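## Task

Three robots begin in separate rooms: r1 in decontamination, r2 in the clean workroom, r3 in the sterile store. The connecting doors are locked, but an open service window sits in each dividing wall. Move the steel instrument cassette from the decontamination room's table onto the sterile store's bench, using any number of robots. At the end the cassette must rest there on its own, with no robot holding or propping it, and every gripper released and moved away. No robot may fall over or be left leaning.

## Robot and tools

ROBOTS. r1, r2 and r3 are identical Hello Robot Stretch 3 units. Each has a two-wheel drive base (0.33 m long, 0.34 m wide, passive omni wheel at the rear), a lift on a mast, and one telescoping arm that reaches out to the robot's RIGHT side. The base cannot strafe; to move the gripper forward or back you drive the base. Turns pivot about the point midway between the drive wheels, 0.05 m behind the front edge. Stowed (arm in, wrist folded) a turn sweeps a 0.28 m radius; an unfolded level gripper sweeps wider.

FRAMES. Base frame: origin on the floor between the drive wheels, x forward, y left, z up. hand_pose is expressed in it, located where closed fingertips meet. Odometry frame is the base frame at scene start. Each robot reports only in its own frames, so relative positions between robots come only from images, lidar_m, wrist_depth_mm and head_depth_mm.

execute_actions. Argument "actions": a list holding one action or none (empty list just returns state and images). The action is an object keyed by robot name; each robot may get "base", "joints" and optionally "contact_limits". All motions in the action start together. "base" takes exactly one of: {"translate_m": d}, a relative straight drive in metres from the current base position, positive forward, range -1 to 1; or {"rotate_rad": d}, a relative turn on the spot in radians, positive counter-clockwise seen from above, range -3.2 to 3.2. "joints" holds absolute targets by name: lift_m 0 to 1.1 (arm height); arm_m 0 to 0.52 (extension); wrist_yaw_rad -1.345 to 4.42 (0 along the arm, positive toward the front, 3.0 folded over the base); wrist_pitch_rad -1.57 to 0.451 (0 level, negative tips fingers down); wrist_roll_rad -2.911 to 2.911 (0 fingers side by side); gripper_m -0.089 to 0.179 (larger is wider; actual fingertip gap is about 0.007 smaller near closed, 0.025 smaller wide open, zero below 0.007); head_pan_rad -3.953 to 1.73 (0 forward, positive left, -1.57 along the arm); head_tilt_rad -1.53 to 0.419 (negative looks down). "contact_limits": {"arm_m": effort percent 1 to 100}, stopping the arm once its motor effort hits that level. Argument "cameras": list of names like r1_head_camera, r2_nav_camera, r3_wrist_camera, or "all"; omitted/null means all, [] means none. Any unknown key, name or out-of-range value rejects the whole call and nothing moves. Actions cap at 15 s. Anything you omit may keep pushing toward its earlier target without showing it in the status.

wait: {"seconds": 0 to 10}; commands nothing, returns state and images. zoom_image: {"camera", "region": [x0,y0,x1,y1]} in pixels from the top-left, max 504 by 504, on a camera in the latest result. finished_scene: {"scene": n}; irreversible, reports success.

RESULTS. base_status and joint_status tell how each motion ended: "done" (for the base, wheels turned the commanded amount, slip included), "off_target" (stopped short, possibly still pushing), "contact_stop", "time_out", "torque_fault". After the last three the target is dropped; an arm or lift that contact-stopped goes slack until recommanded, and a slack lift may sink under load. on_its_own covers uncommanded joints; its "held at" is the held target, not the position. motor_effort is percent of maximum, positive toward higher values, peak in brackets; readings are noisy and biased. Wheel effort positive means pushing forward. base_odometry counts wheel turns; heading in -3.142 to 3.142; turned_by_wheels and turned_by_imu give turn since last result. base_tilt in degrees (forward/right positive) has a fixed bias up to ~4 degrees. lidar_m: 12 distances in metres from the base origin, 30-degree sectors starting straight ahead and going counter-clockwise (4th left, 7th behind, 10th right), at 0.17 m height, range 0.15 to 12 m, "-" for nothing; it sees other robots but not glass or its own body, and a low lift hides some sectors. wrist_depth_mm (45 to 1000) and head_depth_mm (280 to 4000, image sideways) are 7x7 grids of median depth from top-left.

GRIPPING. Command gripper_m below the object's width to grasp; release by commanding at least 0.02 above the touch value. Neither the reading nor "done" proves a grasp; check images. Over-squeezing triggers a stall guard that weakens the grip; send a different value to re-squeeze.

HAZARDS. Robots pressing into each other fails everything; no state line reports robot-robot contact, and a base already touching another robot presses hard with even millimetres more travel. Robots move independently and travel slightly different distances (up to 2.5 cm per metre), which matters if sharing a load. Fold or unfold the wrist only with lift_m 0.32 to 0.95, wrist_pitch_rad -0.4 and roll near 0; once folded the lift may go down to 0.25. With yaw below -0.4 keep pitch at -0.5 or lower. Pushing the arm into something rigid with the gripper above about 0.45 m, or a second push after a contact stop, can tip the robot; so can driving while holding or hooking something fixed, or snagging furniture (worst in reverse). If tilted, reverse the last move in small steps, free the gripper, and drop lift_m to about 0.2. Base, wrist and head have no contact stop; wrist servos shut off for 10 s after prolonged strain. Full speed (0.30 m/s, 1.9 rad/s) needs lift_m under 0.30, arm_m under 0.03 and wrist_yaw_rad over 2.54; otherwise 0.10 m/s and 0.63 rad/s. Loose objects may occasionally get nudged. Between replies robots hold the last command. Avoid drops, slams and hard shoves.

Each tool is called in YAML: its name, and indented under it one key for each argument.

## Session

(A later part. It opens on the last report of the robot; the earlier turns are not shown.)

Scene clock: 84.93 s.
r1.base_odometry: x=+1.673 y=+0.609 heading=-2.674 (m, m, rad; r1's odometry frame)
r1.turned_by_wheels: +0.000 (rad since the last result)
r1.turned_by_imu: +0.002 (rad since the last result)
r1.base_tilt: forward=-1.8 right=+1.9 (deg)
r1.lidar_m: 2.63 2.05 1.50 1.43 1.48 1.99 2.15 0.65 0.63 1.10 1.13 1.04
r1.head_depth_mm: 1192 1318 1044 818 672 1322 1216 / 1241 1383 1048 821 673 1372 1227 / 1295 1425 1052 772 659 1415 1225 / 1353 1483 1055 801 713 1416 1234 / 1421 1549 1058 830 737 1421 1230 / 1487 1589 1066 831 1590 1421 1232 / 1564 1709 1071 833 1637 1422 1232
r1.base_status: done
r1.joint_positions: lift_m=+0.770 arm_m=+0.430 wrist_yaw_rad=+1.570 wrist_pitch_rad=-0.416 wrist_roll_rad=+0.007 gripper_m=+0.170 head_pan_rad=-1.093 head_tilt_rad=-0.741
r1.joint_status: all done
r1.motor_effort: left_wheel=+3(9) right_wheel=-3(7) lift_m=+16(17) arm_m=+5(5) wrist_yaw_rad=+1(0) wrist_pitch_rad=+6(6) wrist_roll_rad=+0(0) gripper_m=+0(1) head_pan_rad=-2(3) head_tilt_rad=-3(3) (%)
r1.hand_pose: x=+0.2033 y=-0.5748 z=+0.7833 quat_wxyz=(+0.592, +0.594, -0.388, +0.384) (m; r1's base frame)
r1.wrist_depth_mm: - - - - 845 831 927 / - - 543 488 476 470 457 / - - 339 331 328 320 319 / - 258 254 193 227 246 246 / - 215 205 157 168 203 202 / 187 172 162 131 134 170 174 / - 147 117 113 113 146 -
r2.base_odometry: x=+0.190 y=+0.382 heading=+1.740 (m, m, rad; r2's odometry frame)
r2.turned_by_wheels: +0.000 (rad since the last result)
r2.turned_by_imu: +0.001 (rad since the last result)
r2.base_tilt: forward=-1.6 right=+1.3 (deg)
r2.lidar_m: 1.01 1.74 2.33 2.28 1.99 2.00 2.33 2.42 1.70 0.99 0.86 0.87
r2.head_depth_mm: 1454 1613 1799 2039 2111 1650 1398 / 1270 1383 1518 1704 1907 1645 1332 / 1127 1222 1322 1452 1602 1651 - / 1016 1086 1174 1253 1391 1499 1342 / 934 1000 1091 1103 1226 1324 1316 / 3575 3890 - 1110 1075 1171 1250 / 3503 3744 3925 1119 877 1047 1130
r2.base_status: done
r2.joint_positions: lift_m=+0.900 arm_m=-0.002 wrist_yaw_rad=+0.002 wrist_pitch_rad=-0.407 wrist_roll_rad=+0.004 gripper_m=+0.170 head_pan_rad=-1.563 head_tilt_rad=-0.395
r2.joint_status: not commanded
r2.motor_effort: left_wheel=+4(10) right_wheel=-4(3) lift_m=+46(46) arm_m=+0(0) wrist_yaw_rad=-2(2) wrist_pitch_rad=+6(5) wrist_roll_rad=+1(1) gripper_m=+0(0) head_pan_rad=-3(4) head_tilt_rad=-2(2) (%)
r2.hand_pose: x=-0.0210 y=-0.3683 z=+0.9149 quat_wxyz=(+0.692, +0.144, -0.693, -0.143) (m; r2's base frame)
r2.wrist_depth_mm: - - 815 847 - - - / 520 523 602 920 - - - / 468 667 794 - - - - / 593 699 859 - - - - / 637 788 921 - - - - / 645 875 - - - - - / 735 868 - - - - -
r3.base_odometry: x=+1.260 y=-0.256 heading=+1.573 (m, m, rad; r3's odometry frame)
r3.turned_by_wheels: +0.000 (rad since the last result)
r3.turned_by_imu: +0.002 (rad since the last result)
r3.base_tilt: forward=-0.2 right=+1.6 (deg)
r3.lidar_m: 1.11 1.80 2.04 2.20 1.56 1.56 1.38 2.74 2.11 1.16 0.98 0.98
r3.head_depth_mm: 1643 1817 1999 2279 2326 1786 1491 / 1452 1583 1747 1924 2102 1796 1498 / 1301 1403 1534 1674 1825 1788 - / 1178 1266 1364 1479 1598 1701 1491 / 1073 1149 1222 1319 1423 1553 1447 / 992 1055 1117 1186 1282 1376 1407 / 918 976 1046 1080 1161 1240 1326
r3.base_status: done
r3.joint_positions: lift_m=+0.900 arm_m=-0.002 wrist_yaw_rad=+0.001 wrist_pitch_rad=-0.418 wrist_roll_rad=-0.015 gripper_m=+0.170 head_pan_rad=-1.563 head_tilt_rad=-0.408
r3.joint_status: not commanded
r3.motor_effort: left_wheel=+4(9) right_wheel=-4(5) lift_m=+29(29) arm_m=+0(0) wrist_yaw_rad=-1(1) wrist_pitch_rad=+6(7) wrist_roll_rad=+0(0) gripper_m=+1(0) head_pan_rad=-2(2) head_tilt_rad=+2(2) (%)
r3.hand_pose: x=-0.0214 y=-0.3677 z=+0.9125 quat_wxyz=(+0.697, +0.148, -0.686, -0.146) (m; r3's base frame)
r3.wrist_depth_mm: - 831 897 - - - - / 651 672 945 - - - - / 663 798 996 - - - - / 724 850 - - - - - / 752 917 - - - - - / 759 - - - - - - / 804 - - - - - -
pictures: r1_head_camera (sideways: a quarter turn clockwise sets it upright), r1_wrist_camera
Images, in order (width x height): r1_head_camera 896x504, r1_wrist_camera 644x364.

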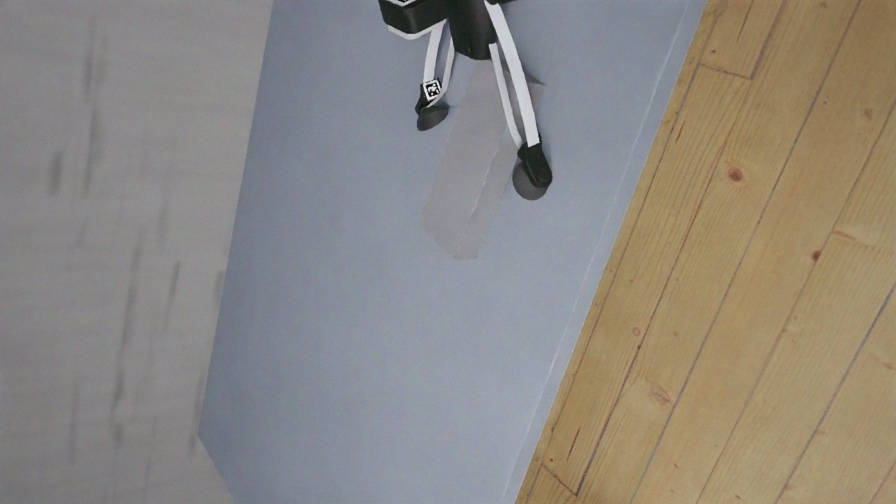

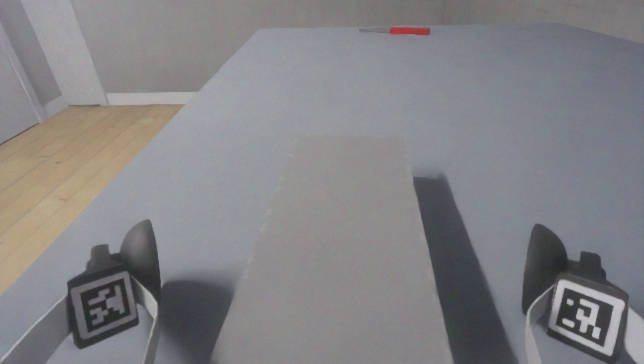

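execute_actions:
  actions:
    - {"r1":{"joints":{"lift_m":0.745}},"r2":{"base":{"rotate_rad":0.81}},"r3":{"base":{"rotate_rad":0.8}}}
  cameras: ["r1_wrist_camera"]

execute_actions:
  actions:
    - {"r1":{"joints":{"gripper_m":0.03}},"r2":{"base":{"translate_m":-0.2}}}
  cameras: ["r1_head_camera","r1_wrist_camera"]

Scene clock: 93.50 s.
r1.base_odometry: x=+1.673 y=+0.609 heading=-2.675 (m, m, rad; r1's odometry frame)
r1.turned_by_wheels: +0.000 (rad since the last result)
r1.turned_by_imu: +0.001 (rad since the last result)
r1.base_tilt: forward=-1.8 right=+2.0 (deg)
r1.lidar_m: 2.64 2.05 1.50 1.44 1.48 1.99 2.15 0.65 0.63 1.10 1.13 1.04
r1.head_depth_mm: 1191 1318 1045 830 672 1323 1218 / 1243 1378 1046 808 674 1375 1225 / 1291 1424 1052 772 667 1408 1228 / 1359 1475 1059 800 712 1418 1227 / 1421 1541 1062 830 737 1419 1231 / 1489 1587 1068 832 1601 1419 1234 / 1566 1710 1071 834 1638 1424 1237
r1.base_status: not commanded
r1.joint_positions: lift_m=+0.756 arm_m=+0.430 wrist_yaw_rad=+1.570 wrist_pitch_rad=-0.375 wrist_roll_rad=+0.007 gripper_m=+0.170 head_pan_rad=-1.093 head_tilt_rad=-0.741
r1.joint_status: lift_m contact_stop (moved -0.014 of -0.025)
r1.on_its_own: lift_m is slack since a contact_stop, until your next command for it (your +0.745 is given up)
r1.motor_effort: left_wheel=-5(8) right_wheel=+5(10) lift_m=+18(19) arm_m=+5(5) wrist_yaw_rad=+1(0) wrist_pitch_rad=-9(14) wrist_roll_rad=+0(0) gripper_m=-1(2) head_pan_rad=-2(2) head_tilt_rad=-3(3) (%)
r1.hand_pose: x=+0.2083 y=-0.5748 z=+0.7789 quat_wxyz=(+0.584, +0.585, -0.400, +0.396) (m; r1's base frame)
r1.wrist_depth_mm: - - - - - - 967 / - - 612 530 535 520 514 / - - 352 349 341 340 338 / - 259 256 191 229 250 247 / - 213 196 152 157 202 198 / 176 168 158 126 129 166 170 / - 140 110 107 106 141 -
r2.base_odometry: x=+0.190 y=+0.382 heading=+2.550 (m, m, rad; r2's odometry frame)
r2.turned_by_wheels: +0.810 (rad since the last result)
r2.turned_by_imu: +0.806 (rad since the last result)
r2.base_tilt: forward=-1.6 right=+1.2 (deg)
r2.lidar_m: 2.32 2.44 2.05 1.99 2.09 2.48 2.42 1.18 0.89 0.86 0.91 1.28
r2.head_depth_mm: 3176 3476 3669 1073 978 1083 1178 / 3196 3437 2813 1079 982 1090 1227 / 3210 3409 3594 1085 986 1089 - / 3230 3454 3676 1093 866 1093 1238 / 770 772 845 906 995 1106 1234 / 712 766 829 903 992 1109 1241 / 711 767 829 907 999 1108 1251
r2.base_status: done
r2.joint_positions: lift_m=+0.900 arm_m=-0.002 wrist_yaw_rad=+0.002 wrist_pitch_rad=-0.407 wrist_roll_rad=+0.004 gripper_m=+0.170 head_pan_rad=-1.563 head_tilt_rad=-0.395
r2.joint_status: not commanded
r2.motor_effort: left_wheel=-5(11) right_wheel=+4(9) lift_m=+46(46) arm_m=+0(0) wrist_yaw_rad=-3(2) wrist_pitch_rad=+5(6) wrist_roll_rad=+0(0) gripper_m=+0(0) head_pan_rad=-3(3) head_tilt_rad=-2(2) (%)
r2.hand_pose: x=-0.0210 y=-0.3683 z=+0.9149 quat_wxyz=(+0.692, +0.144, -0.693, -0.143) (m; r2's base frame)
r2.wrist_depth_mm: 586 587 565 812 764 777 737 / 648 629 608 496 490 487 478 / 688 700 679 657 650 642 639 / 796 776 760 735 727 705 700 / 852 854 814 856 798 766 780 / - - 971 930 905 896 836 / - - - - - - -
r3.base_odometry: x=+1.260 y=-0.256 heading=+2.373 (m, m, rad; r3's odometry frame)
r3.turned_by_wheels: +0.800 (rad since the last result)
r3.turned_by_imu: +0.794 (rad since the last result)
r3.base_tilt: forward=-0.2 right=+1.5 (deg)
r3.lidar_m: 2.03 2.10 0.97 1.56 1.61 1.39 2.75 1.42 1.02 0.98 1.01 1.33
r3.head_depth_mm: 3522 3760 3996 1136 1094 1197 1302 / 3447 - - 1130 1091 1197 1299 / 3483 3649 - 1129 1095 1197 - / 3454 3793 3931 1120 1094 1199 1308 / 3513 3711 - 1120 1098 1201 1321 / 3483 3715 - 1109 1099 1201 1334 / 858 894 943 1014 1105 1200 1325
r3.base_status: done
r3.joint_positions: lift_m=+0.900 arm_m=-0.002 wrist_yaw_rad=+0.001 wrist_pitch_rad=-0.418 wrist_roll_rad=-0.015 gripper_m=+0.170 head_pan_rad=-1.563 head_tilt_rad=-0.408
r3.joint_status: not commanded
r3.motor_effort: left_wheel=-2(6) right_wheel=+4(8) lift_m=+29(29) arm_m=+0(0) wrist_yaw_rad=-1(1) wrist_pitch_rad=+6(6) wrist_roll_rad=+0(0) gripper_m=+0(1) head_pan_rad=-2(2) head_tilt_rad=+2(2) (%)
r3.hand_pose: x=-0.0214 y=-0.3677 z=+0.9125 quat_wxyz=(+0.697, +0.148, -0.686, -0.146) (m; r3's base frame)
r3.wrist_depth_mm: 650 669 - - - - 670 / 731 733 606 592 609 618 724 / 824 783 790 802 811 814 816 / 889 887 900 923 891 894 914 / 987 952 - 986 978 967 984 / - - - - - - - / - - - - - - -
pictures: r1_wrist_camera
Images, in order (width x height): r1_wrist_camera 644x364.

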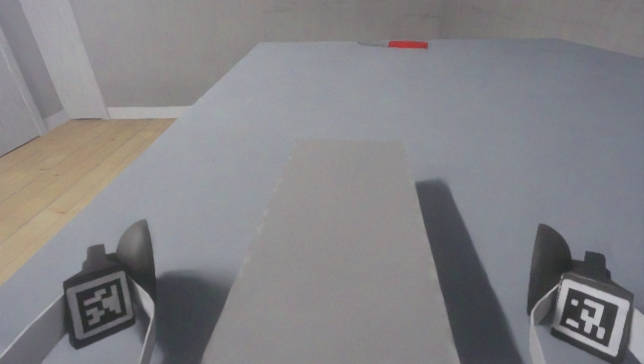

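not run: a stop came earlier in this reply.

execute_actions:
  actions:
    - {"r1":{"joints":{"lift_m":0.77,"gripper_m":0.03}},"r2":{"base":{"translate_m":-0.2}}}
  cameras: ["r1_head_camera","r1_wrist_camera"]

Scene clock: 100.17 s.
r1.base_odometry: x=+1.673 y=+0.609 heading=-2.674 (m, m, rad; r1's odometry frame)
r1.turned_by_wheels: +0.001 (rad since the last result)
r1.turned_by_imu: +0.002 (rad since the last result)
r1.base_tilt: forward=-1.7 right=+2.0 (deg)
r1.lidar_m: 2.63 2.05 1.50 1.44 1.47 1.99 2.14 0.65 0.64 1.10 1.13 1.04
r1.head_depth_mm: 1193 1318 1041 845 672 1314 1219 / 1245 1373 1048 845 673 1374 1221 / 1296 1422 1050 772 675 1411 1225 / 1358 1486 1057 801 713 1412 1231 / 1419 1538 1064 827 739 1420 1230 / 1488 1589 1064 832 1592 1424 1232 / 1565 1702 1069 835 1642 1421 1231
r1.base_status: not commanded
r1.joint_positions: lift_m=+0.770 arm_m=+0.430 wrist_yaw_rad=+1.569 wrist_pitch_rad=-0.401 wrist_roll_rad=+0.014 gripper_m=+0.038 head_pan_rad=-1.093 head_tilt_rad=-0.741
r1.joint_status: gripper_m off_target (ended at +0.038, target +0.030); the others done
r1.on_its_own: gripper_m is held at +0.037, not at your +0.030, by its stall guard, which is still easing
r1.motor_effort: left_wheel=+4(4) right_wheel=-4(4) lift_m=+21(22) arm_m=+5(4) wrist_yaw_rad=+1(0) wrist_pitch_rad=+1(8) wrist_roll_rad=-3(2) gripper_m=-25(100) head_pan_rad=-2(3) head_tilt_rad=-3(4) (%)
r1.hand_pose: x=+0.2051 y=-0.5750 z=+0.7863 quat_wxyz=(+0.588, +0.592, -0.394, +0.386) (m; r1's base frame)
r1.wrist_depth_mm: - - - - - - 920 / - - 595 527 504 497 482 / - - 356 351 340 338 334 / - 283 265 201 235 258 253 / - 215 218 161 166 205 204 / 187 180 136 135 134 175 171 / 153 153 120 116 115 144 148
r2.base_odometry: x=+0.356 y=+0.270 heading=+2.550 (m, m, rad; r2's odometry frame)
r2.turned_by_wheels: +0.000 (rad since the last result)
r2.turned_by_imu: -0.001 (rad since the last result)
r2.base_tilt: forward=-1.6 right=+1.3 (deg)
r2.lidar_m: 2.52 2.65 2.05 2.00 2.10 2.27 2.21 1.17 0.88 0.85 0.90 1.26
r2.head_depth_mm: 3223 3463 3775 1071 849 1076 1162 / 3206 3470 3582 1078 847 1082 1217 / 3173 3422 2889 1089 853 1077 - / 3249 3452 3609 1100 859 1090 1226 / 3224 3449 3652 1102 870 1094 1225 / 3234 3510 3629 1045 868 1098 1239 / 3093 821 843 898 991 1102 1240
r2.base_status: done
r2.joint_positions: lift_m=+0.900 arm_m=-0.002 wrist_yaw_rad=+0.002 wrist_pitch_rad=-0.407 wrist_roll_rad=+0.004 gripper_m=+0.170 head_pan_rad=-1.563 head_tilt_rad=-0.395
r2.joint_status: not commanded
r2.motor_effort: left_wheel=-5(12) right_wheel=+4(5) lift_m=+46(46) arm_m=+0(0) wrist_yaw_rad=-2(3) wrist_pitch_rad=+5(5) wrist_roll_rad=+0(1) gripper_m=+0(0) head_pan_rad=-4(4) head_tilt_rad=-3(3) (%)
r2.hand_pose: x=-0.0210 y=-0.3683 z=+0.9149 quat_wxyz=(+0.692, +0.144, -0.693, -0.143) (m; r2's base frame)
r2.wrist_depth_mm: 586 571 801 796 783 766 635 / 631 586 506 502 488 483 472 / 687 685 680 671 636 638 606 / 777 769 752 725 702 696 698 / 889 849 852 792 796 766 765 / - - 938 936 917 849 826 / - - - - - - -
r3.base_odometry: x=+1.260 y=-0.256 heading=+2.373 (m, m, rad; r3's odometry frame)
r3.turned_by_wheels: +0.000 (rad since the last result)
r3.turned_by_imu: +0.001 (rad since the last result)
r3.base_tilt: forward=-0.3 right=+1.5 (deg)
r3.lidar_m: 2.04 2.10 0.97 1.56 1.61 1.39 2.74 1.42 1.02 0.98 1.01 1.33
r3.head_depth_mm: 3474 3724 3963 1140 1094 1201 1301 / 3496 3650 3980 1136 1095 1199 1303 / 3476 - 3998 1134 1095 1197 - / 3484 3739 3990 1124 1096 1200 1307 / 3488 3684 - 1120 1093 1201 1323 / 3451 3680 3998 1108 1102 1204 1331 / 856 892 943 1012 1098 1205 1325
r3.base_status: not commanded
r3.joint_positions: lift_m=+0.900 arm_m=-0.002 wrist_yaw_rad=+0.001 wrist_pitch_rad=-0.418 wrist_roll_rad=-0.015 gripper_m=+0.170 head_pan_rad=-1.563 head_tilt_rad=-0.408
r3.joint_status: not commanded
r3.motor_effort: left_wheel=-2(2) right_wheel=+4(5) lift_m=+29(29) arm_m=+0(0) wrist_yaw_rad=-1(0) wrist_pitch_rad=+6(6) wrist_roll_rad=+0(0) gripper_m=+1(0) head_pan_rad=-2(2) head_tilt_rad=+2(3) (%)
r3.hand_pose: x=-0.0214 y=-0.3677 z=+0.9125 quat_wxyz=(+0.697, +0.148, -0.686, -0.146) (m; r3's base frame)
r3.wrist_depth_mm: 673 672 - - - - 695 / 736 728 613 610 597 624 702 / 803 805 800 798 812 791 799 / 876 924 900 884 891 890 876 / 954 958 995 998 - 998 996 / - - - - - - - / - - - - - - -
pictures: r1_head_camera (sideways: a quarter turn clockwise sets it upright), r1_wrist_camera
Images, in order (width x height): r1_head_camera 896x504, r1_wrist_camera 644x364.

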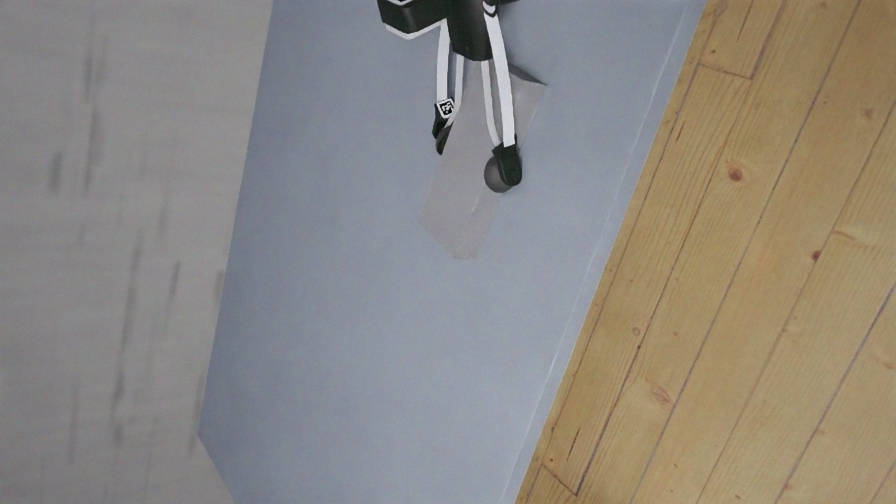

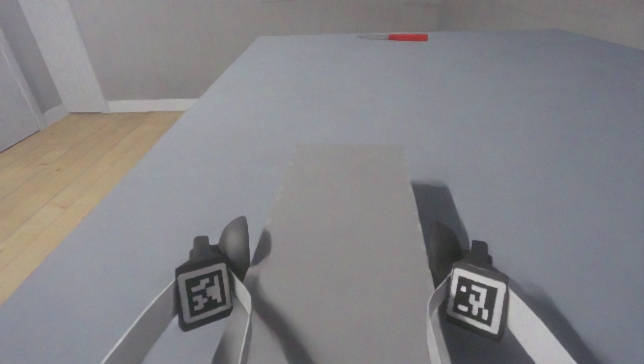

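execute_actions:
  actions:
    - {"r1":{"joints":{"lift_m":0.82,"gripper_m":0.045}}}
  cameras: ["r1_wrist_camera"]

execute_actions:
  actions:
    - {"r1":{"base":{"rotate_rad":1.49},"joints":{"lift_m":0.97,"arm_m":0.0}}}
  cameras: ["r1_wrist_camera"]

execute_actions:
  actions:
    - {"r1":{"base":{"translate_m":0.76},"joints":{"wrist_yaw_rad":0.0,"head_pan_rad":-1.57,"head_tilt_rad":-0.5}}}
  cameras: ["r1_wrist_camera"]

execute_actions:
  actions:
    - {"r1":{"base":{"rotate_rad":1.64}}}
  cameras: ["r1_head_camera","r1_wrist_camera","r2_head_camera"]

Scene clock: 113.43 s.
r1.base_odometry: x=+1.673 y=+0.609 heading=-2.674 (m, m, rad; r1's odometry frame)
r1.turned_by_wheels: +0.000 (rad since the last result)
r1.turned_by_imu: +0.001 (rad since the last result)
r1.base_tilt: forward=-1.7 right=+2.0 (deg)
r1.lidar_m: 2.63 2.05 1.50 1.44 1.48 1.99 2.15 0.65 0.63 1.10 1.13 1.04
r1.head_depth_mm: 1193 1316 1059 769 672 1323 1220 / 1243 1374 1048 707 673 1376 1226 / 1299 1428 1049 751 675 1408 1224 / 1350 1480 1055 779 713 1414 1229 / 1421 1546 1063 828 735 1423 1232 / 1485 1594 1064 833 1599 1424 1230 / 1571 1707 1072 834 1650 1430 1235
r1.base_status: not commanded
r1.joint_positions: lift_m=+0.820 arm_m=+0.430 wrist_yaw_rad=+1.569 wrist_pitch_rad=-0.443 wrist_roll_rad=+0.012 gripper_m=+0.046 head_pan_rad=-1.093 head_tilt_rad=-0.741
r1.joint_status: all done
r1.motor_effort: left_wheel=+4(6) right_wheel=-3(4) lift_m=+24(27) arm_m=+4(5) wrist_yaw_rad=+1(1) wrist_pitch_rad=+15(16) wrist_roll_rad=-2(3) gripper_m=-20(22) head_pan_rad=-2(2) head_tilt_rad=-3(3) (%)
r1.hand_pose: x=+0.1998 y=-0.5750 z=+0.8269 quat_wxyz=(+0.596, +0.599, -0.382, +0.374) (m; r1's base frame)
r1.wrist_depth_mm: - - - - - - 954 / - - - 588 592 563 565 / - - 420 414 416 409 401 / - - 330 193 294 318 314 / - 282 270 159 164 261 258 / - 230 136 135 134 227 220 / 954 199 122 117 116 186 189
r2.base_odometry: x=+0.356 y=+0.270 heading=+2.550 (m, m, rad; r2's odometry frame)
r2.turned_by_wheels: +0.000 (rad since the last result)
r2.turned_by_imu: +0.000 (rad since the last result)
r2.base_tilt: forward=-1.6 right=+1.4 (deg)
r2.lidar_m: 2.53 2.64 2.06 2.00 2.10 2.28 2.22 1.17 0.88 0.86 0.90 1.27
r2.head_depth_mm: 3194 3380 3767 1069 842 1079 1169 / 3189 3456 3609 1079 846 1083 1215 / 3226 3368 3427 1081 855 1077 - / 3220 3467 3650 1089 863 1085 1224 / 3210 3427 3639 1108 866 1085 1229 / 3247 3401 3600 1040 875 1092 1229 / 3121 819 845 902 988 1104 1236
r2.base_status: not commanded
r2.joint_positions: lift_m=+0.900 arm_m=-0.002 wrist_yaw_rad=+0.002 wrist_pitch_rad=-0.407 wrist_roll_rad=+0.004 gripper_m=+0.170 head_pan_rad=-1.563 head_tilt_rad=-0.395
r2.joint_status: not commanded
r2.motor_effort: left_wheel=-4(5) right_wheel=+4(4) lift_m=+46(46) arm_m=+0(1) wrist_yaw_rad=-1(3) wrist_pitch_rad=+5(5) wrist_roll_rad=+1(1) gripper_m=+1(1) head_pan_rad=-3(3) head_tilt_rad=-3(2) (%)
r2.hand_pose: x=-0.0210 y=-0.3683 z=+0.9149 quat_wxyz=(+0.692, +0.144, -0.693, -0.143) (m; r2's base frame)
r2.wrist_depth_mm: 579 565 818 771 779 744 617 / 624 584 506 499 487 480 480 / 687 683 675 641 641 642 624 / 786 753 740 720 712 676 668 / 858 861 844 820 796 753 755 / - - 957 895 906 884 805 / - - - - - - -
r3.base_odometry: x=+1.260 y=-0.256 heading=+2.373 (m, m, rad; r3's odometry frame)
r3.turned_by_wheels: +0.000 (rad since the last result)
r3.turned_by_imu: +0.000 (rad since the last result)
r3.base_tilt: forward=-0.3 right=+1.6 (deg)
r3.lidar_m: 2.04 2.10 0.97 1.55 1.60 1.39 2.74 1.42 1.02 0.98 1.01 1.33
r3.head_depth_mm: 3496 3735 - 1136 1095 1199 1303 / 3503 3679 - 1133 1093 1204 1310 / 3492 - 3925 1128 1094 1200 - / 3460 3686 - 1123 1095 1208 1304 / 3488 3668 - 1119 1092 1198 1330 / 3537 3744 3923 1114 1097 1203 1335 / 856 890 946 1014 1099 1199 1333
r3.base_status: not commanded
r3.joint_positions: lift_m=+0.900 arm_m=-0.002 wrist_yaw_rad=+0.001 wrist_pitch_rad=-0.418 wrist_roll_rad=-0.015 gripper_m=+0.170 head_pan_rad=-1.563 head_tilt_rad=-0.408
r3.joint_status: not commanded
r3.motor_effort: left_wheel=-2(2) right_wheel=+5(3) lift_m=+29(29) arm_m=+1(1) wrist_yaw_rad=-1(0) wrist_pitch_rad=+6(6) wrist_roll_rad=+0(0) gripper_m=+0(0) head_pan_rad=-2(2) head_tilt_rad=+3(2) (%)
r3.hand_pose: x=-0.0214 y=-0.3677 z=+0.9125 quat_wxyz=(+0.697, +0.148, -0.686, -0.146) (m; r3's base frame)
r3.wrist_depth_mm: 679 653 - - - - 666 / 717 716 610 600 607 615 692 / 788 806 830 810 803 807 818 / 882 872 883 882 889 888 891 / 986 977 - - 999 973 - / - - - - - - - / - - - - - - -
pictures: r1_wrist_camera
Images, in order (width x height): r1_wrist_camera 644x364.

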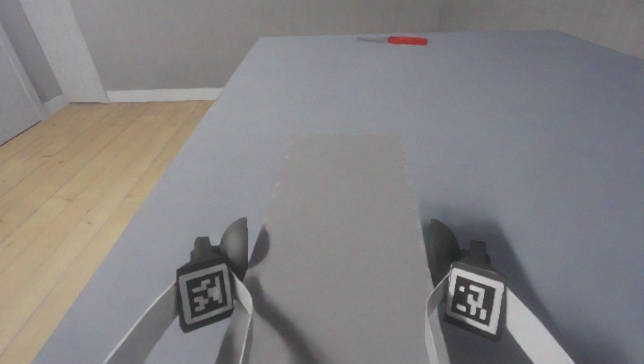

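Scene clock: 117.80 s.
r1.base_odometry: x=+1.673 y=+0.609 heading=-1.184 (m, m, rad; r1's odometry frame)
r1.turned_by_wheels: +1.490 (rad since the last result)
r1.turned_by_imu: +1.520 (rad since the last result)
r1.base_tilt: forward=-1.8 right=+2.0 (deg)
r1.lidar_m: 1.44 1.46 1.86 2.15 2.18 0.64 1.10 1.12 1.04 2.64 2.24 1.54
r1.head_depth_mm: 2274 2530 2567 2016 1664 1441 - / 2359 2620 2616 2025 1666 1437 - / 2433 2721 2590 2026 1754 - - / 2517 2828 2604 2036 1721 - - / 2609 2899 2626 2044 1674 318 288 / 2330 2477 2515 2048 1691 331 294 / 2009 2124 2267 2048 1681 332 306
r1.base_status: done
r1.joint_positions: lift_m=+0.970 arm_m=+0.000 wrist_yaw_rad=+1.570 wrist_pitch_rad=-0.445 wrist_roll_rad=+0.012 gripper_m=+0.046 head_pan_rad=-1.093 head_tilt_rad=-0.741
r1.joint_status: all done
r1.motor_effort: left_wheel=-6(12) right_wheel=+3(7) lift_m=+23(24) arm_m=-6(7) wrist_yaw_rad=+0(2) wrist_pitch_rad=+16(16) wrist_roll_rad=-2(2) gripper_m=-20(20) head_pan_rad=-3(2) head_tilt_rad=-3(3) (%)
r1.hand_pose: x=+0.1995 y=-0.1457 z=+0.9763 quat_wxyz=(+0.596, +0.600, -0.380, +0.374) (m; r1's base frame)
r1.wrist_depth_mm: - - - - - - - / - - - - - - - / - - - - - - - / - - - 194 - - - / - - - 158 163 - - / - - 136 135 134 - - / - - 122 117 117 - -
r2.base_odometry: x=+0.356 y=+0.270 heading=+2.550 (m, m, rad; r2's odometry frame)
r2.turned_by_wheels: +0.000 (rad since the last result)
r2.turned_by_imu: +0.000 (rad since the last result)
r2.base_tilt: forward=-1.7 right=+1.3 (deg)
r2.lidar_m: 2.53 2.65 2.06 2.00 2.10 2.28 2.22 1.17 0.88 0.86 0.90 1.27
r2.head_depth_mm: 3183 3444 3660 1069 846 1076 1167 / 3186 3420 3618 1080 848 1077 1208 / 3228 3356 3573 1088 860 1077 - / 3216 3439 3627 1093 864 1087 1224 / 3262 3478 3755 1100 864 1090 1233 / 3248 3507 3642 1041 872 1096 1241 / 3117 820 845 899 988 1106 1243
r2.base_status: not commanded
r2.joint_positions: lift_m=+0.900 arm_m=-0.002 wrist_yaw_rad=+0.002 wrist_pitch_rad=-0.407 wrist_roll_rad=+0.004 gripper_m=+0.170 head_pan_rad=-1.563 head_tilt_rad=-0.395
r2.joint_status: not commanded
r2.motor_effort: left_wheel=-5(5) right_wheel=+4(4) lift_m=+46(46) arm_m=+0(0) wrist_yaw_rad=-3(2) wrist_pitch_rad=+6(6) wrist_roll_rad=+0(1) gripper_m=+0(0) head_pan_rad=-3(3) head_tilt_rad=-2(1) (%)
r2.hand_pose: x=-0.0210 y=-0.3683 z=+0.9149 quat_wxyz=(+0.692, +0.144, -0.693, -0.143) (m; r2's base frame)
r2.wrist_depth_mm: 580 582 783 790 783 762 621 / 638 596 502 507 489 487 480 / 693 688 674 663 648 638 618 / 784 781 758 729 718 710 676 / 887 862 795 798 793 772 763 / - - 965 919 933 886 806 / - - - - - - -
r3.base_odometry: x=+1.260 y=-0.256 heading=+2.373 (m, m, rad; r3's odometry frame)
r3.turned_by_wheels: +0.000 (rad since the last result)
r3.turned_by_imu: +0.000 (rad since the last result)
r3.base_tilt: forward=-0.2 right=+1.5 (deg)
r3.lidar_m: 2.03 2.10 0.97 1.56 1.61 1.39 2.74 1.42 1.02 0.98 1.01 1.33
r3.head_depth_mm: 3498 3743 3980 1135 1093 1203 1312 / 3484 3648 3961 1131 1093 1195 1300 / 3453 - - 1126 1096 1200 - / 3478 3710 - 1127 1097 1199 1301 / 3415 3702 - 1120 1091 1205 1324 / 3452 3764 3942 1110 1097 1202 1327 / 858 892 946 1015 1099 1204 1327
r3.base_status: not commanded
r3.joint_positions: lift_m=+0.900 arm_m=-0.002 wrist_yaw_rad=+0.001 wrist_pitch_rad=-0.418 wrist_roll_rad=-0.015 gripper_m=+0.170 head_pan_rad=-1.563 head_tilt_rad=-0.408
r3.joint_status: not commanded
r3.motor_effort: left_wheel=-2(2) right_wheel=+4(4) lift_m=+29(29) arm_m=+0(0) wrist_yaw_rad=+0(1) wrist_pitch_rad=+6(6) wrist_roll_rad=+0(0) gripper_m=+0(1) head_pan_rad=-2(2) head_tilt_rad=+3(2) (%)
r3.hand_pose: x=-0.0214 y=-0.3677 z=+0.9125 quat_wxyz=(+0.697, +0.148, -0.686, -0.146) (m; r3's base frame)
r3.wrist_depth_mm: 676 676 - - - - 685 / 733 720 604 607 602 615 691 / 798 822 795 809 803 811 829 / 897 883 888 873 884 869 913 / 986 990 982 - 994 955 - / - - - - - - - / - - - - - - -
pictures: r1_wrist_camera
Images, in order (width x height): r1_wrist_camera 644x364.

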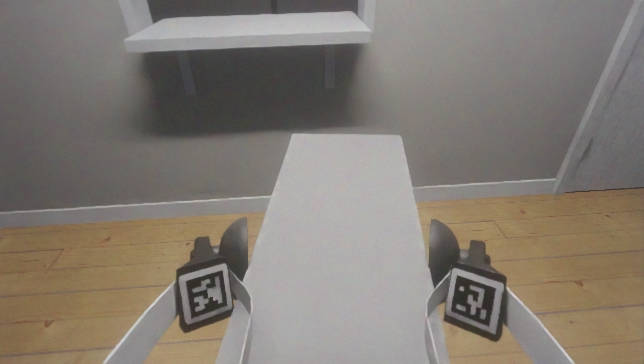

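Scene clock: 126.47 s.
r1.base_odometry: x=+1.960 y=-0.095 heading=-1.184 (m, m, rad; r1's odometry frame)
r1.turned_by_wheels: +0.000 (rad since the last result)
r1.turned_by_imu: +0.002 (rad since the last result)
r1.base_tilt: forward=-1.9 right=+2.0 (deg)
r1.lidar_m: 0.67 0.68 0.87 1.92 2.27 1.32 1.86 1.49 2.74 2.55 1.07 0.72
r1.head_depth_mm: 2291 2476 2693 2832 2142 1773 - / 2251 2460 2675 2795 2159 - - / 2269 2433 2654 2786 1378 - - / 2249 2405 2617 2807 2171 1716 1320 / 2231 2401 2594 2753 2169 1714 1404 / 2197 2368 2577 2689 2187 1711 1416 / 2167 2330 2506 2659 2210 1717 1416
r1.base_status: done
r1.joint_positions: lift_m=+0.970 arm_m=+0.000 wrist_yaw_rad=+0.001 wrist_pitch_rad=-0.445 wrist_roll_rad=+0.010 gripper_m=+0.046 head_pan_rad=-1.563 head_tilt_rad=-0.508
r1.joint_status: all done
r1.motor_effort: left_wheel=-5(6) right_wheel=+2(4) lift_m=+24(24) arm_m=-5(5) wrist_yaw_rad=+0(3) wrist_pitch_rad=+16(16) wrist_roll_rad=-2(2) gripper_m=-20(21) head_pan_rad=-3(20) head_tilt_rad=+3(18) (%)
r1.hand_pose: x=-0.0212 y=-0.3663 z=+0.9763 quat_wxyz=(+0.686, +0.156, -0.693, -0.157) (m; r1's base frame)
r1.wrist_depth_mm: - - - - - - - / - - - - - - - / 964 - - - - - - / 988 - - 195 - - - / 925 - - 160 163 - - / 986 - 136 135 134 - - / 931 - 122 117 117 - -
r2.base_odometry: x=+0.356 y=+0.270 heading=+2.550 (m, m, rad; r2's odometry frame)
r2.turned_by_wheels: +0.000 (rad since the last result)
r2.turned_by_imu: +0.001 (rad since the last result)
r2.base_tilt: forward=-1.6 right=+1.3 (deg)
r2.lidar_m: 2.52 2.66 2.06 2.00 2.11 2.27 2.22 1.17 0.88 0.86 0.90 1.26
r2.head_depth_mm: 3161 3450 3710 1067 847 1071 1166 / 3220 3430 3538 1081 845 1080 1212 / 3212 3436 3397 1086 857 1083 - / 3149 3427 3640 1098 861 1088 1226 / 3224 3434 3614 1108 867 1090 1231 / 3252 3477 3664 1037 871 1099 1231 / 3111 816 846 900 988 1103 1246
r2.base_status: not commanded
r2.joint_positions: lift_m=+0.900 arm_m=-0.002 wrist_yaw_rad=+0.002 wrist_pitch_rad=-0.407 wrist_roll_rad=+0.004 gripper_m=+0.170 head_pan_rad=-1.563 head_tilt_rad=-0.395
r2.joint_status: not commanded
r2.motor_effort: left_wheel=-5(5) right_wheel=+4(4) lift_m=+46(46) arm_m=+0(0) wrist_yaw_rad=-2(3) wrist_pitch_rad=+5(5) wrist_roll_rad=+1(0) gripper_m=+0(0) head_pan_rad=-3(3) head_tilt_rad=-2(1) (%)
r2.hand_pose: x=-0.0210 y=-0.3683 z=+0.9149 quat_wxyz=(+0.692, +0.144, -0.693, -0.143) (m; r2's base frame)
r2.wrist_depth_mm: 572 574 816 784 787 749 627 / 629 601 495 491 491 485 480 / 691 687 654 659 644 633 627 / 767 768 741 718 699 690 684 / 861 851 825 807 795 765 740 / - - 932 910 894 886 841 / - - - - - - -
r3.base_odometry: x=+1.260 y=-0.256 heading=+2.373 (m, m, rad; r3's odometry frame)
r3.turned_by_wheels: +0.000 (rad since the last result)
r3.turned_by_imu: +0.001 (rad since the last result)
r3.base_tilt: forward=-0.2 right=+1.5 (deg)
r3.lidar_m: 2.04 2.11 0.97 1.56 1.61 1.39 2.74 1.41 1.02 0.98 1.01 1.33
r3.head_depth_mm: 3484 3721 - 1140 1094 1203 1301 / 3446 3692 - 1132 1091 1203 1301 / 3469 - 3982 1132 1094 1198 - / 3496 3705 3996 1124 1099 1192 1308 / 3460 3740 3994 1124 1095 1197 1330 / 3522 3705 - 1112 1097 1202 1331 / 856 893 942 1017 1100 1206 1330
r3.base_status: not commanded
r3.joint_positions: lift_m=+0.900 arm_m=-0.002 wrist_yaw_rad=+0.001 wrist_pitch_rad=-0.418 wrist_roll_rad=-0.015 gripper_m=+0.170 head_pan_rad=-1.563 head_tilt_rad=-0.408
r3.joint_status: not commanded
r3.motor_effort: left_wheel=-2(2) right_wheel=+5(4) lift_m=+29(29) arm_m=+1(0) wrist_yaw_rad=-1(1) wrist_pitch_rad=+6(6) wrist_roll_rad=+0(0) gripper_m=+0(1) head_pan_rad=-2(2) head_tilt_rad=+3(3) (%)
r3.hand_pose: x=-0.0214 y=-0.3677 z=+0.9125 quat_wxyz=(+0.697, +0.148, -0.686, -0.146) (m; r3's base frame)
r3.wrist_depth_mm: 688 679 - - - - 677 / 741 718 622 613 609 627 706 / 802 810 803 804 790 814 820 / 883 885 899 880 913 918 904 / 964 984 - 999 - 967 994 / - - - - - - - / - - - - - - -
pictures: r1_wrist_camera
Images, in order (width x height): r1_wrist_camera 644x364.

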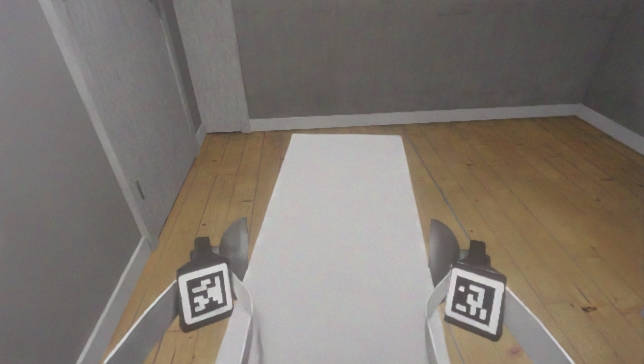

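Scene clock: 130.00 s.
r1.base_odometry: x=+1.960 y=-0.095 heading=+0.455 (m, m, rad; r1's odometry frame)
r1.turned_by_wheels: +1.640 (rad since the last result)
r1.turned_by_imu: +1.673 (rad since the last result)
r1.base_tilt: forward=-1.8 right=+2.0 (deg)
r1.lidar_m: 2.22 2.30 1.32 1.86 1.49 2.66 2.56 0.97 0.70 0.67 0.69 0.94
r1.head_depth_mm: 3243 3500 3777 969 714 728 - / - 3563 3765 977 717 - - / - 3659 3751 980 630 - - / 1573 1633 3806 986 721 623 950 / 3240 3455 3804 987 723 851 955 / 3231 3491 3817 994 725 851 958 / 3242 3514 3793 995 727 850 955
r1.base_status: done
r1.joint_positions: lift_m=+0.970 arm_m=+0.000 wrist_yaw_rad=+0.001 wrist_pitch_rad=-0.445 wrist_roll_rad=+0.010 gripper_m=+0.046 head_pan_rad=-1.563 head_tilt_rad=-0.507
r1.joint_status: not commanded
r1.motor_effort: left_wheel=-5(11) right_wheel=+2(5) lift_m=+24(23) arm_m=-5(5) wrist_yaw_rad=-1(1) wrist_pitch_rad=+16(16) wrist_roll_rad=-2(1) gripper_m=-20(20) head_pan_rad=-2(2) head_tilt_rad=+2(3) (%)
r1.hand_pose: x=-0.0214 y=-0.3663 z=+0.9763 quat_wxyz=(+0.686, +0.156, -0.693, -0.157) (m; r1's base frame)
r1.wrist_depth_mm: - - - - - - 387 / - - - - - 630 418 / 545 541 537 540 518 507 462 / 427 427 414 194 373 404 488 / 374 372 362 159 163 359 537 / 656 657 136 136 134 637 637 / 776 778 121 117 116 764 760
r2.base_odometry: x=+0.356 y=+0.270 heading=+2.550 (m, m, rad; r2's odometry frame)
r2.turned_by_wheels: +0.000 (rad since the last result)
r2.turned_by_imu: +0.000 (rad since the last result)
r2.base_tilt: forward=-1.6 right=+1.3 (deg)
r2.lidar_m: 2.52 2.65 2.06 2.00 2.11 2.28 2.22 1.17 0.88 0.85 0.90 1.27
r2.head_depth_mm: 3165 3437 3697 1074 844 1081 1171 / 3205 3453 3565 1073 852 1071 1211 / 3218 3467 3553 1092 856 1074 - / 3222 1562 1709 1098 860 1086 1230 / 3218 3482 3707 1102 865 1092 1233 / 3246 3534 3661 1050 873 1100 1232 / 3093 815 846 904 990 1099 1240
r2.base_status: not commanded
r2.joint_positions: lift_m=+0.900 arm_m=-0.002 wrist_yaw_rad=+0.002 wrist_pitch_rad=-0.407 wrist_roll_rad=+0.004 gripper_m=+0.170 head_pan_rad=-1.563 head_tilt_rad=-0.395
r2.joint_status: not commanded
r2.motor_effort: left_wheel=-5(5) right_wheel=+4(4) lift_m=+46(46) arm_m=+0(0) wrist_yaw_rad=-2(2) wrist_pitch_rad=+5(6) wrist_roll_rad=+0(0) gripper_m=+0(0) head_pan_rad=-4(3) head_tilt_rad=-3(2) (%)
r2.hand_pose: x=-0.0210 y=-0.3683 z=+0.9149 quat_wxyz=(+0.692, +0.144, -0.693, -0.143) (m; r2's base frame)
r2.wrist_depth_mm: 588 594 791 770 774 743 623 / 631 596 505 503 486 481 480 / 698 693 669 661 637 645 633 / 765 766 739 710 707 699 676 / 878 843 830 816 784 775 747 / - - 924 898 903 864 810 / - - - - - - -
r3.base_odometry: x=+1.260 y=-0.256 heading=+2.373 (m, m, rad; r3's odometry frame)
r3.turned_by_wheels: +0.000 (rad since the last result)
r3.turned_by_imu: +0.000 (rad since the last result)
r3.base_tilt: forward=-0.2 right=+1.5 (deg)
r3.lidar_m: 2.03 2.10 0.97 1.56 1.61 1.39 2.74 1.42 1.02 0.98 1.01 1.33
r3.head_depth_mm: 3495 3728 3989 1142 1098 1197 1302 / 3498 3669 - 1131 1099 1192 1297 / 3494 - 3985 1129 1098 1199 - / 3470 3783 - 1124 1096 1201 1305 / 3479 3744 - 1119 1095 1200 1324 / 3500 3741 - 1118 1100 1207 1332 / 854 892 943 1013 1105 1208 1326
r3.base_status: not commanded
r3.joint_positions: lift_m=+0.900 arm_m=-0.002 wrist_yaw_rad=+0.001 wrist_pitch_rad=-0.418 wrist_roll_rad=-0.015 gripper_m=+0.170 head_pan_rad=-1.563 head_tilt_rad=-0.408
r3.joint_status: not commanded
r3.motor_effort: left_wheel=-2(2) right_wheel=+5(5) lift_m=+29(29) arm_m=+0(1) wrist_yaw_rad=+0(0) wrist_pitch_rad=+6(6) wrist_roll_rad=+0(1) gripper_m=+1(1) head_pan_rad=-2(2) head_tilt_rad=+3(3) (%)
r3.hand_pose: x=-0.0214 y=-0.3677 z=+0.9125 quat_wxyz=(+0.697, +0.148, -0.686, -0.146) (m; r3's base frame)
r3.wrist_depth_mm: 676 664 - - - - 679 / 723 700 619 606 602 619 711 / 799 793 816 786 804 809 800 / 892 886 890 886 878 911 908 / 968 973 969 993 969 952 - / - - - - - - - / - - - - - - -
pictures: r1_head_camera (sideways: a quarter turn clockwise sets it upright), r1_wrist_camera, r2_head_camera (sideways: a quarter turn clockwise sets it upright)
Images, in order (width x height): r1_head_camera 896x504, r1_wrist_camera 644x364, r2_head_camera 896x504.

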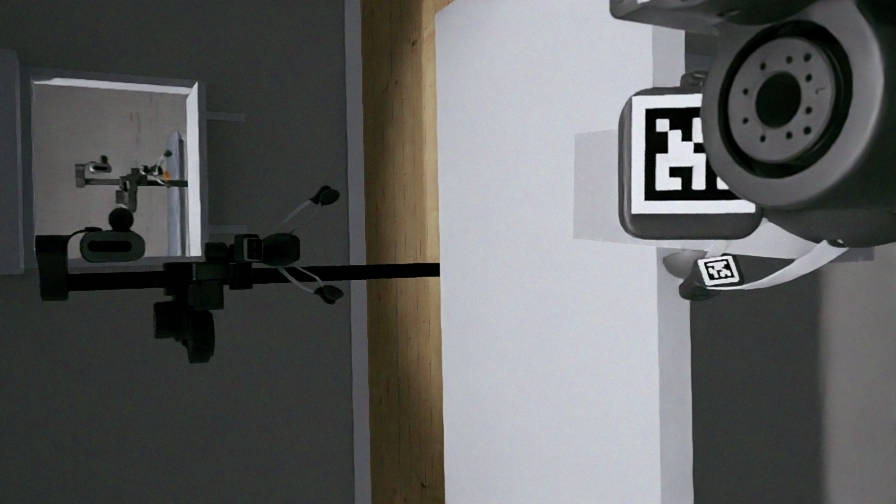

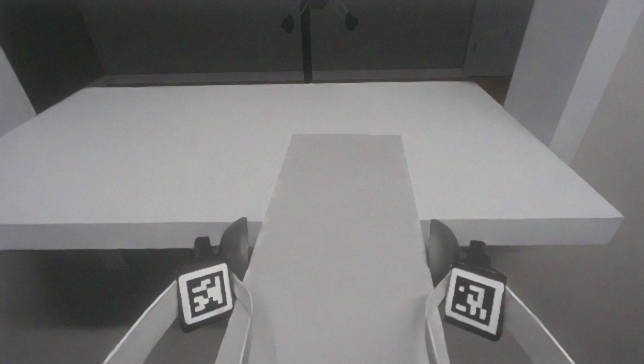

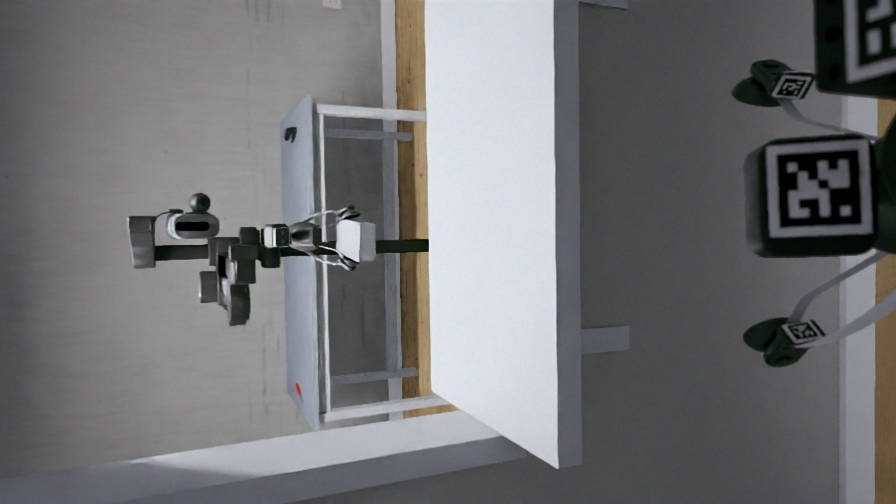

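execute_actions:
  actions:
    - {"r1":{"joints":{"arm_m":0.435,"lift_m":0.91}},"r2":{"base":{"translate_m":0.03},"joints":{"lift_m":0.95}}}
  cameras: ["r1_head_camera","r1_wrist_camera","r2_head_camera"]

Scene clock: 139.03 s.
r1.base_odometry: x=+1.960 y=-0.095 heading=+0.455 (m, m, rad; r1's odometry frame)
r1.turned_by_wheels: +0.000 (rad since the last result)
r1.turned_by_imu: +0.002 (rad since the last result)
r1.base_tilt: forward=-1.8 right=+2.0 (deg)
r1.lidar_m: 2.22 2.30 1.32 1.86 1.49 2.67 2.55 0.97 0.70 0.67 0.69 0.94
r1.head_depth_mm: 3252 3490 3766 - 664 855 963 / - 3585 3755 882 714 851 958 / - 3654 3728 - 717 854 964 / 1560 1570 3820 960 718 852 958 / 3234 3517 3784 990 722 852 958 / 3234 3513 3780 992 726 852 958 / 3242 3501 3801 998 727 850 955
r1.base_status: not commanded
r1.joint_positions: lift_m=+0.910 arm_m=+0.435 wrist_yaw_rad=+0.000 wrist_pitch_rad=-0.445 wrist_roll_rad=+0.010 gripper_m=+0.046 head_pan_rad=-1.563 head_tilt_rad=-0.507
r1.joint_status: all done
r1.motor_effort: left_wheel=-4(5) right_wheel=+2(2) lift_m=+18(22) arm_m=+5(6) wrist_yaw_rad=+0(0) wrist_pitch_rad=+16(16) wrist_roll_rad=-1(2) gripper_m=-21(21) head_pan_rad=-2(3) head_tilt_rad=+3(3) (%)
r1.hand_pose: x=-0.0215 y=-0.8004 z=+0.9166 quat_wxyz=(+0.686, +0.156, -0.693, -0.157) (m; r1's base frame)
r1.wrist_depth_mm: - - - - - - - / - - - - - - - / - - - - - - - / 310 309 307 194 274 296 291 / 251 250 249 159 163 242 240 / 211 212 136 135 135 211 203 / 183 183 122 117 117 174 176
r2.base_odometry: x=+0.331 y=+0.287 heading=+2.549 (m, m, rad; r2's odometry frame)
r2.turned_by_wheels: +0.000 (rad since the last result)
r2.turned_by_imu: +0.000 (rad since the last result)
r2.base_tilt: forward=-1.6 right=+1.4 (deg)
r2.lidar_m: 2.49 2.62 2.06 2.00 2.10 2.31 2.25 1.17 0.88 0.86 0.90 1.27
r2.head_depth_mm: 3220 3416 3724 1063 846 1046 - / 3169 3455 3620 1081 851 1057 - / 3188 3478 3587 1011 856 - - / 3234 1615 1028 970 861 1080 1206 / 3170 3443 3588 1103 868 1073 1237 / 3245 3474 3667 979 874 1100 1235 / 747 779 827 900 987 1109 1248
r2.base_status: done
r2.joint_positions: lift_m=+0.950 arm_m=-0.002 wrist_yaw_rad=+0.002 wrist_pitch_rad=-0.407 wrist_roll_rad=+0.004 gripper_m=+0.170 head_pan_rad=-1.563 head_tilt_rad=-0.395
r2.joint_status: all done
r2.motor_effort: left_wheel=-5(8) right_wheel=+4(8) lift_m=+46(45) arm_m=+0(0) wrist_yaw_rad=-2(2) wrist_pitch_rad=+6(6) wrist_roll_rad=+0(0) gripper_m=+0(0) head_pan_rad=-3(3) head_tilt_rad=-3(3) (%)
r2.hand_pose: x=-0.0210 y=-0.3683 z=+0.9649 quat_wxyz=(+0.692, +0.144, -0.693, -0.143) (m; r2's base frame)
r2.wrist_depth_mm: 573 570 - - - - - / 639 613 658 560 629 625 629 / 687 680 504 506 503 485 480 / 759 765 742 742 711 705 684 / 872 850 842 817 784 771 754 / - - 968 938 866 873 826 / - - - - - - -
r3.base_odometry: x=+1.260 y=-0.256 heading=+2.373 (m, m, rad; r3's odometry frame)
r3.turned_by_wheels: +0.000 (rad since the last result)
r3.turned_by_imu: +0.001 (rad since the last result)
r3.base_tilt: forward=-0.3 right=+1.5 (deg)
r3.lidar_m: 2.04 2.10 0.97 1.56 1.61 1.39 2.74 1.42 1.02 0.97 1.01 1.33
r3.head_depth_mm: 3496 3818 - 1139 1097 1194 1302 / 3488 3034 - 1138 1092 1197 1305 / 3489 - - 1127 1094 1201 - / 3508 3693 - 1126 1095 1205 1307 / 3514 3693 - 1114 1096 1201 1322 / 3482 3767 3973 1111 1100 1200 1336 / 856 889 941 1013 1105 1206 1316
r3.base_status: not commanded
r3.joint_positions: lift_m=+0.900 arm_m=-0.002 wrist_yaw_rad=+0.001 wrist_pitch_rad=-0.418 wrist_roll_rad=-0.015 gripper_m=+0.170 head_pan_rad=-1.563 head_tilt_rad=-0.408
r3.joint_status: not commanded
r3.motor_effort: left_wheel=-2(2) right_wheel=+4(5) lift_m=+29(29) arm_m=+0(0) wrist_yaw_rad=-1(1) wrist_pitch_rad=+6(6) wrist_roll_rad=+0(0) gripper_m=+0(1) head_pan_rad=-2(2) head_tilt_rad=+3(2) (%)
r3.hand_pose: x=-0.0214 y=-0.3677 z=+0.9125 quat_wxyz=(+0.697, +0.148, -0.686, -0.146) (m; r3's base frame)
r3.wrist_depth_mm: 665 667 - - - - 677 / 736 722 610 604 601 623 710 / 797 782 805 797 800 816 800 / 883 889 893 897 890 910 919 / 999 958 997 973 - 985 977 / - - - - - - - / - - - - - - -
pictures: r1_head_camera (sideways: a quarter turn clockwise sets it upright), r1_wrist_camera, r2_head_camera (sideways: a quarter turn clockwise sets it upright)
Images, in order (width x height): r1_head_camera 896x504, r1_wrist_camera 644x364, r2_head_camera 896x504.

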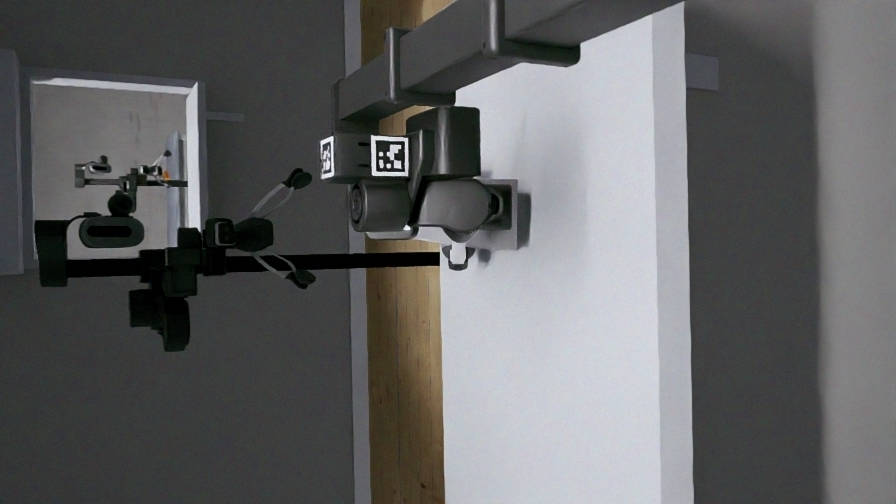

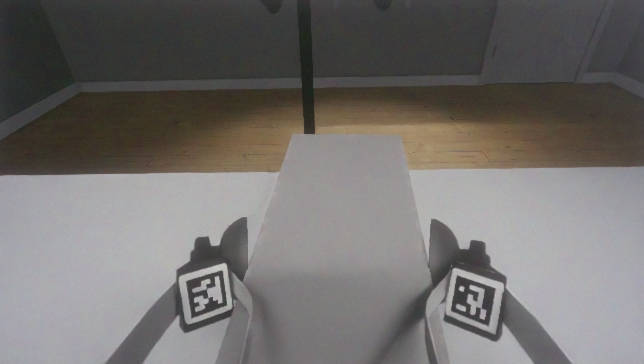

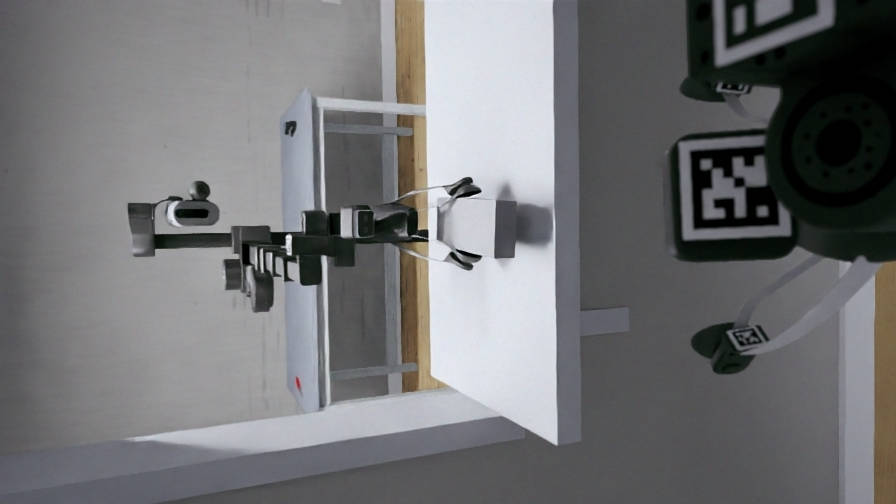

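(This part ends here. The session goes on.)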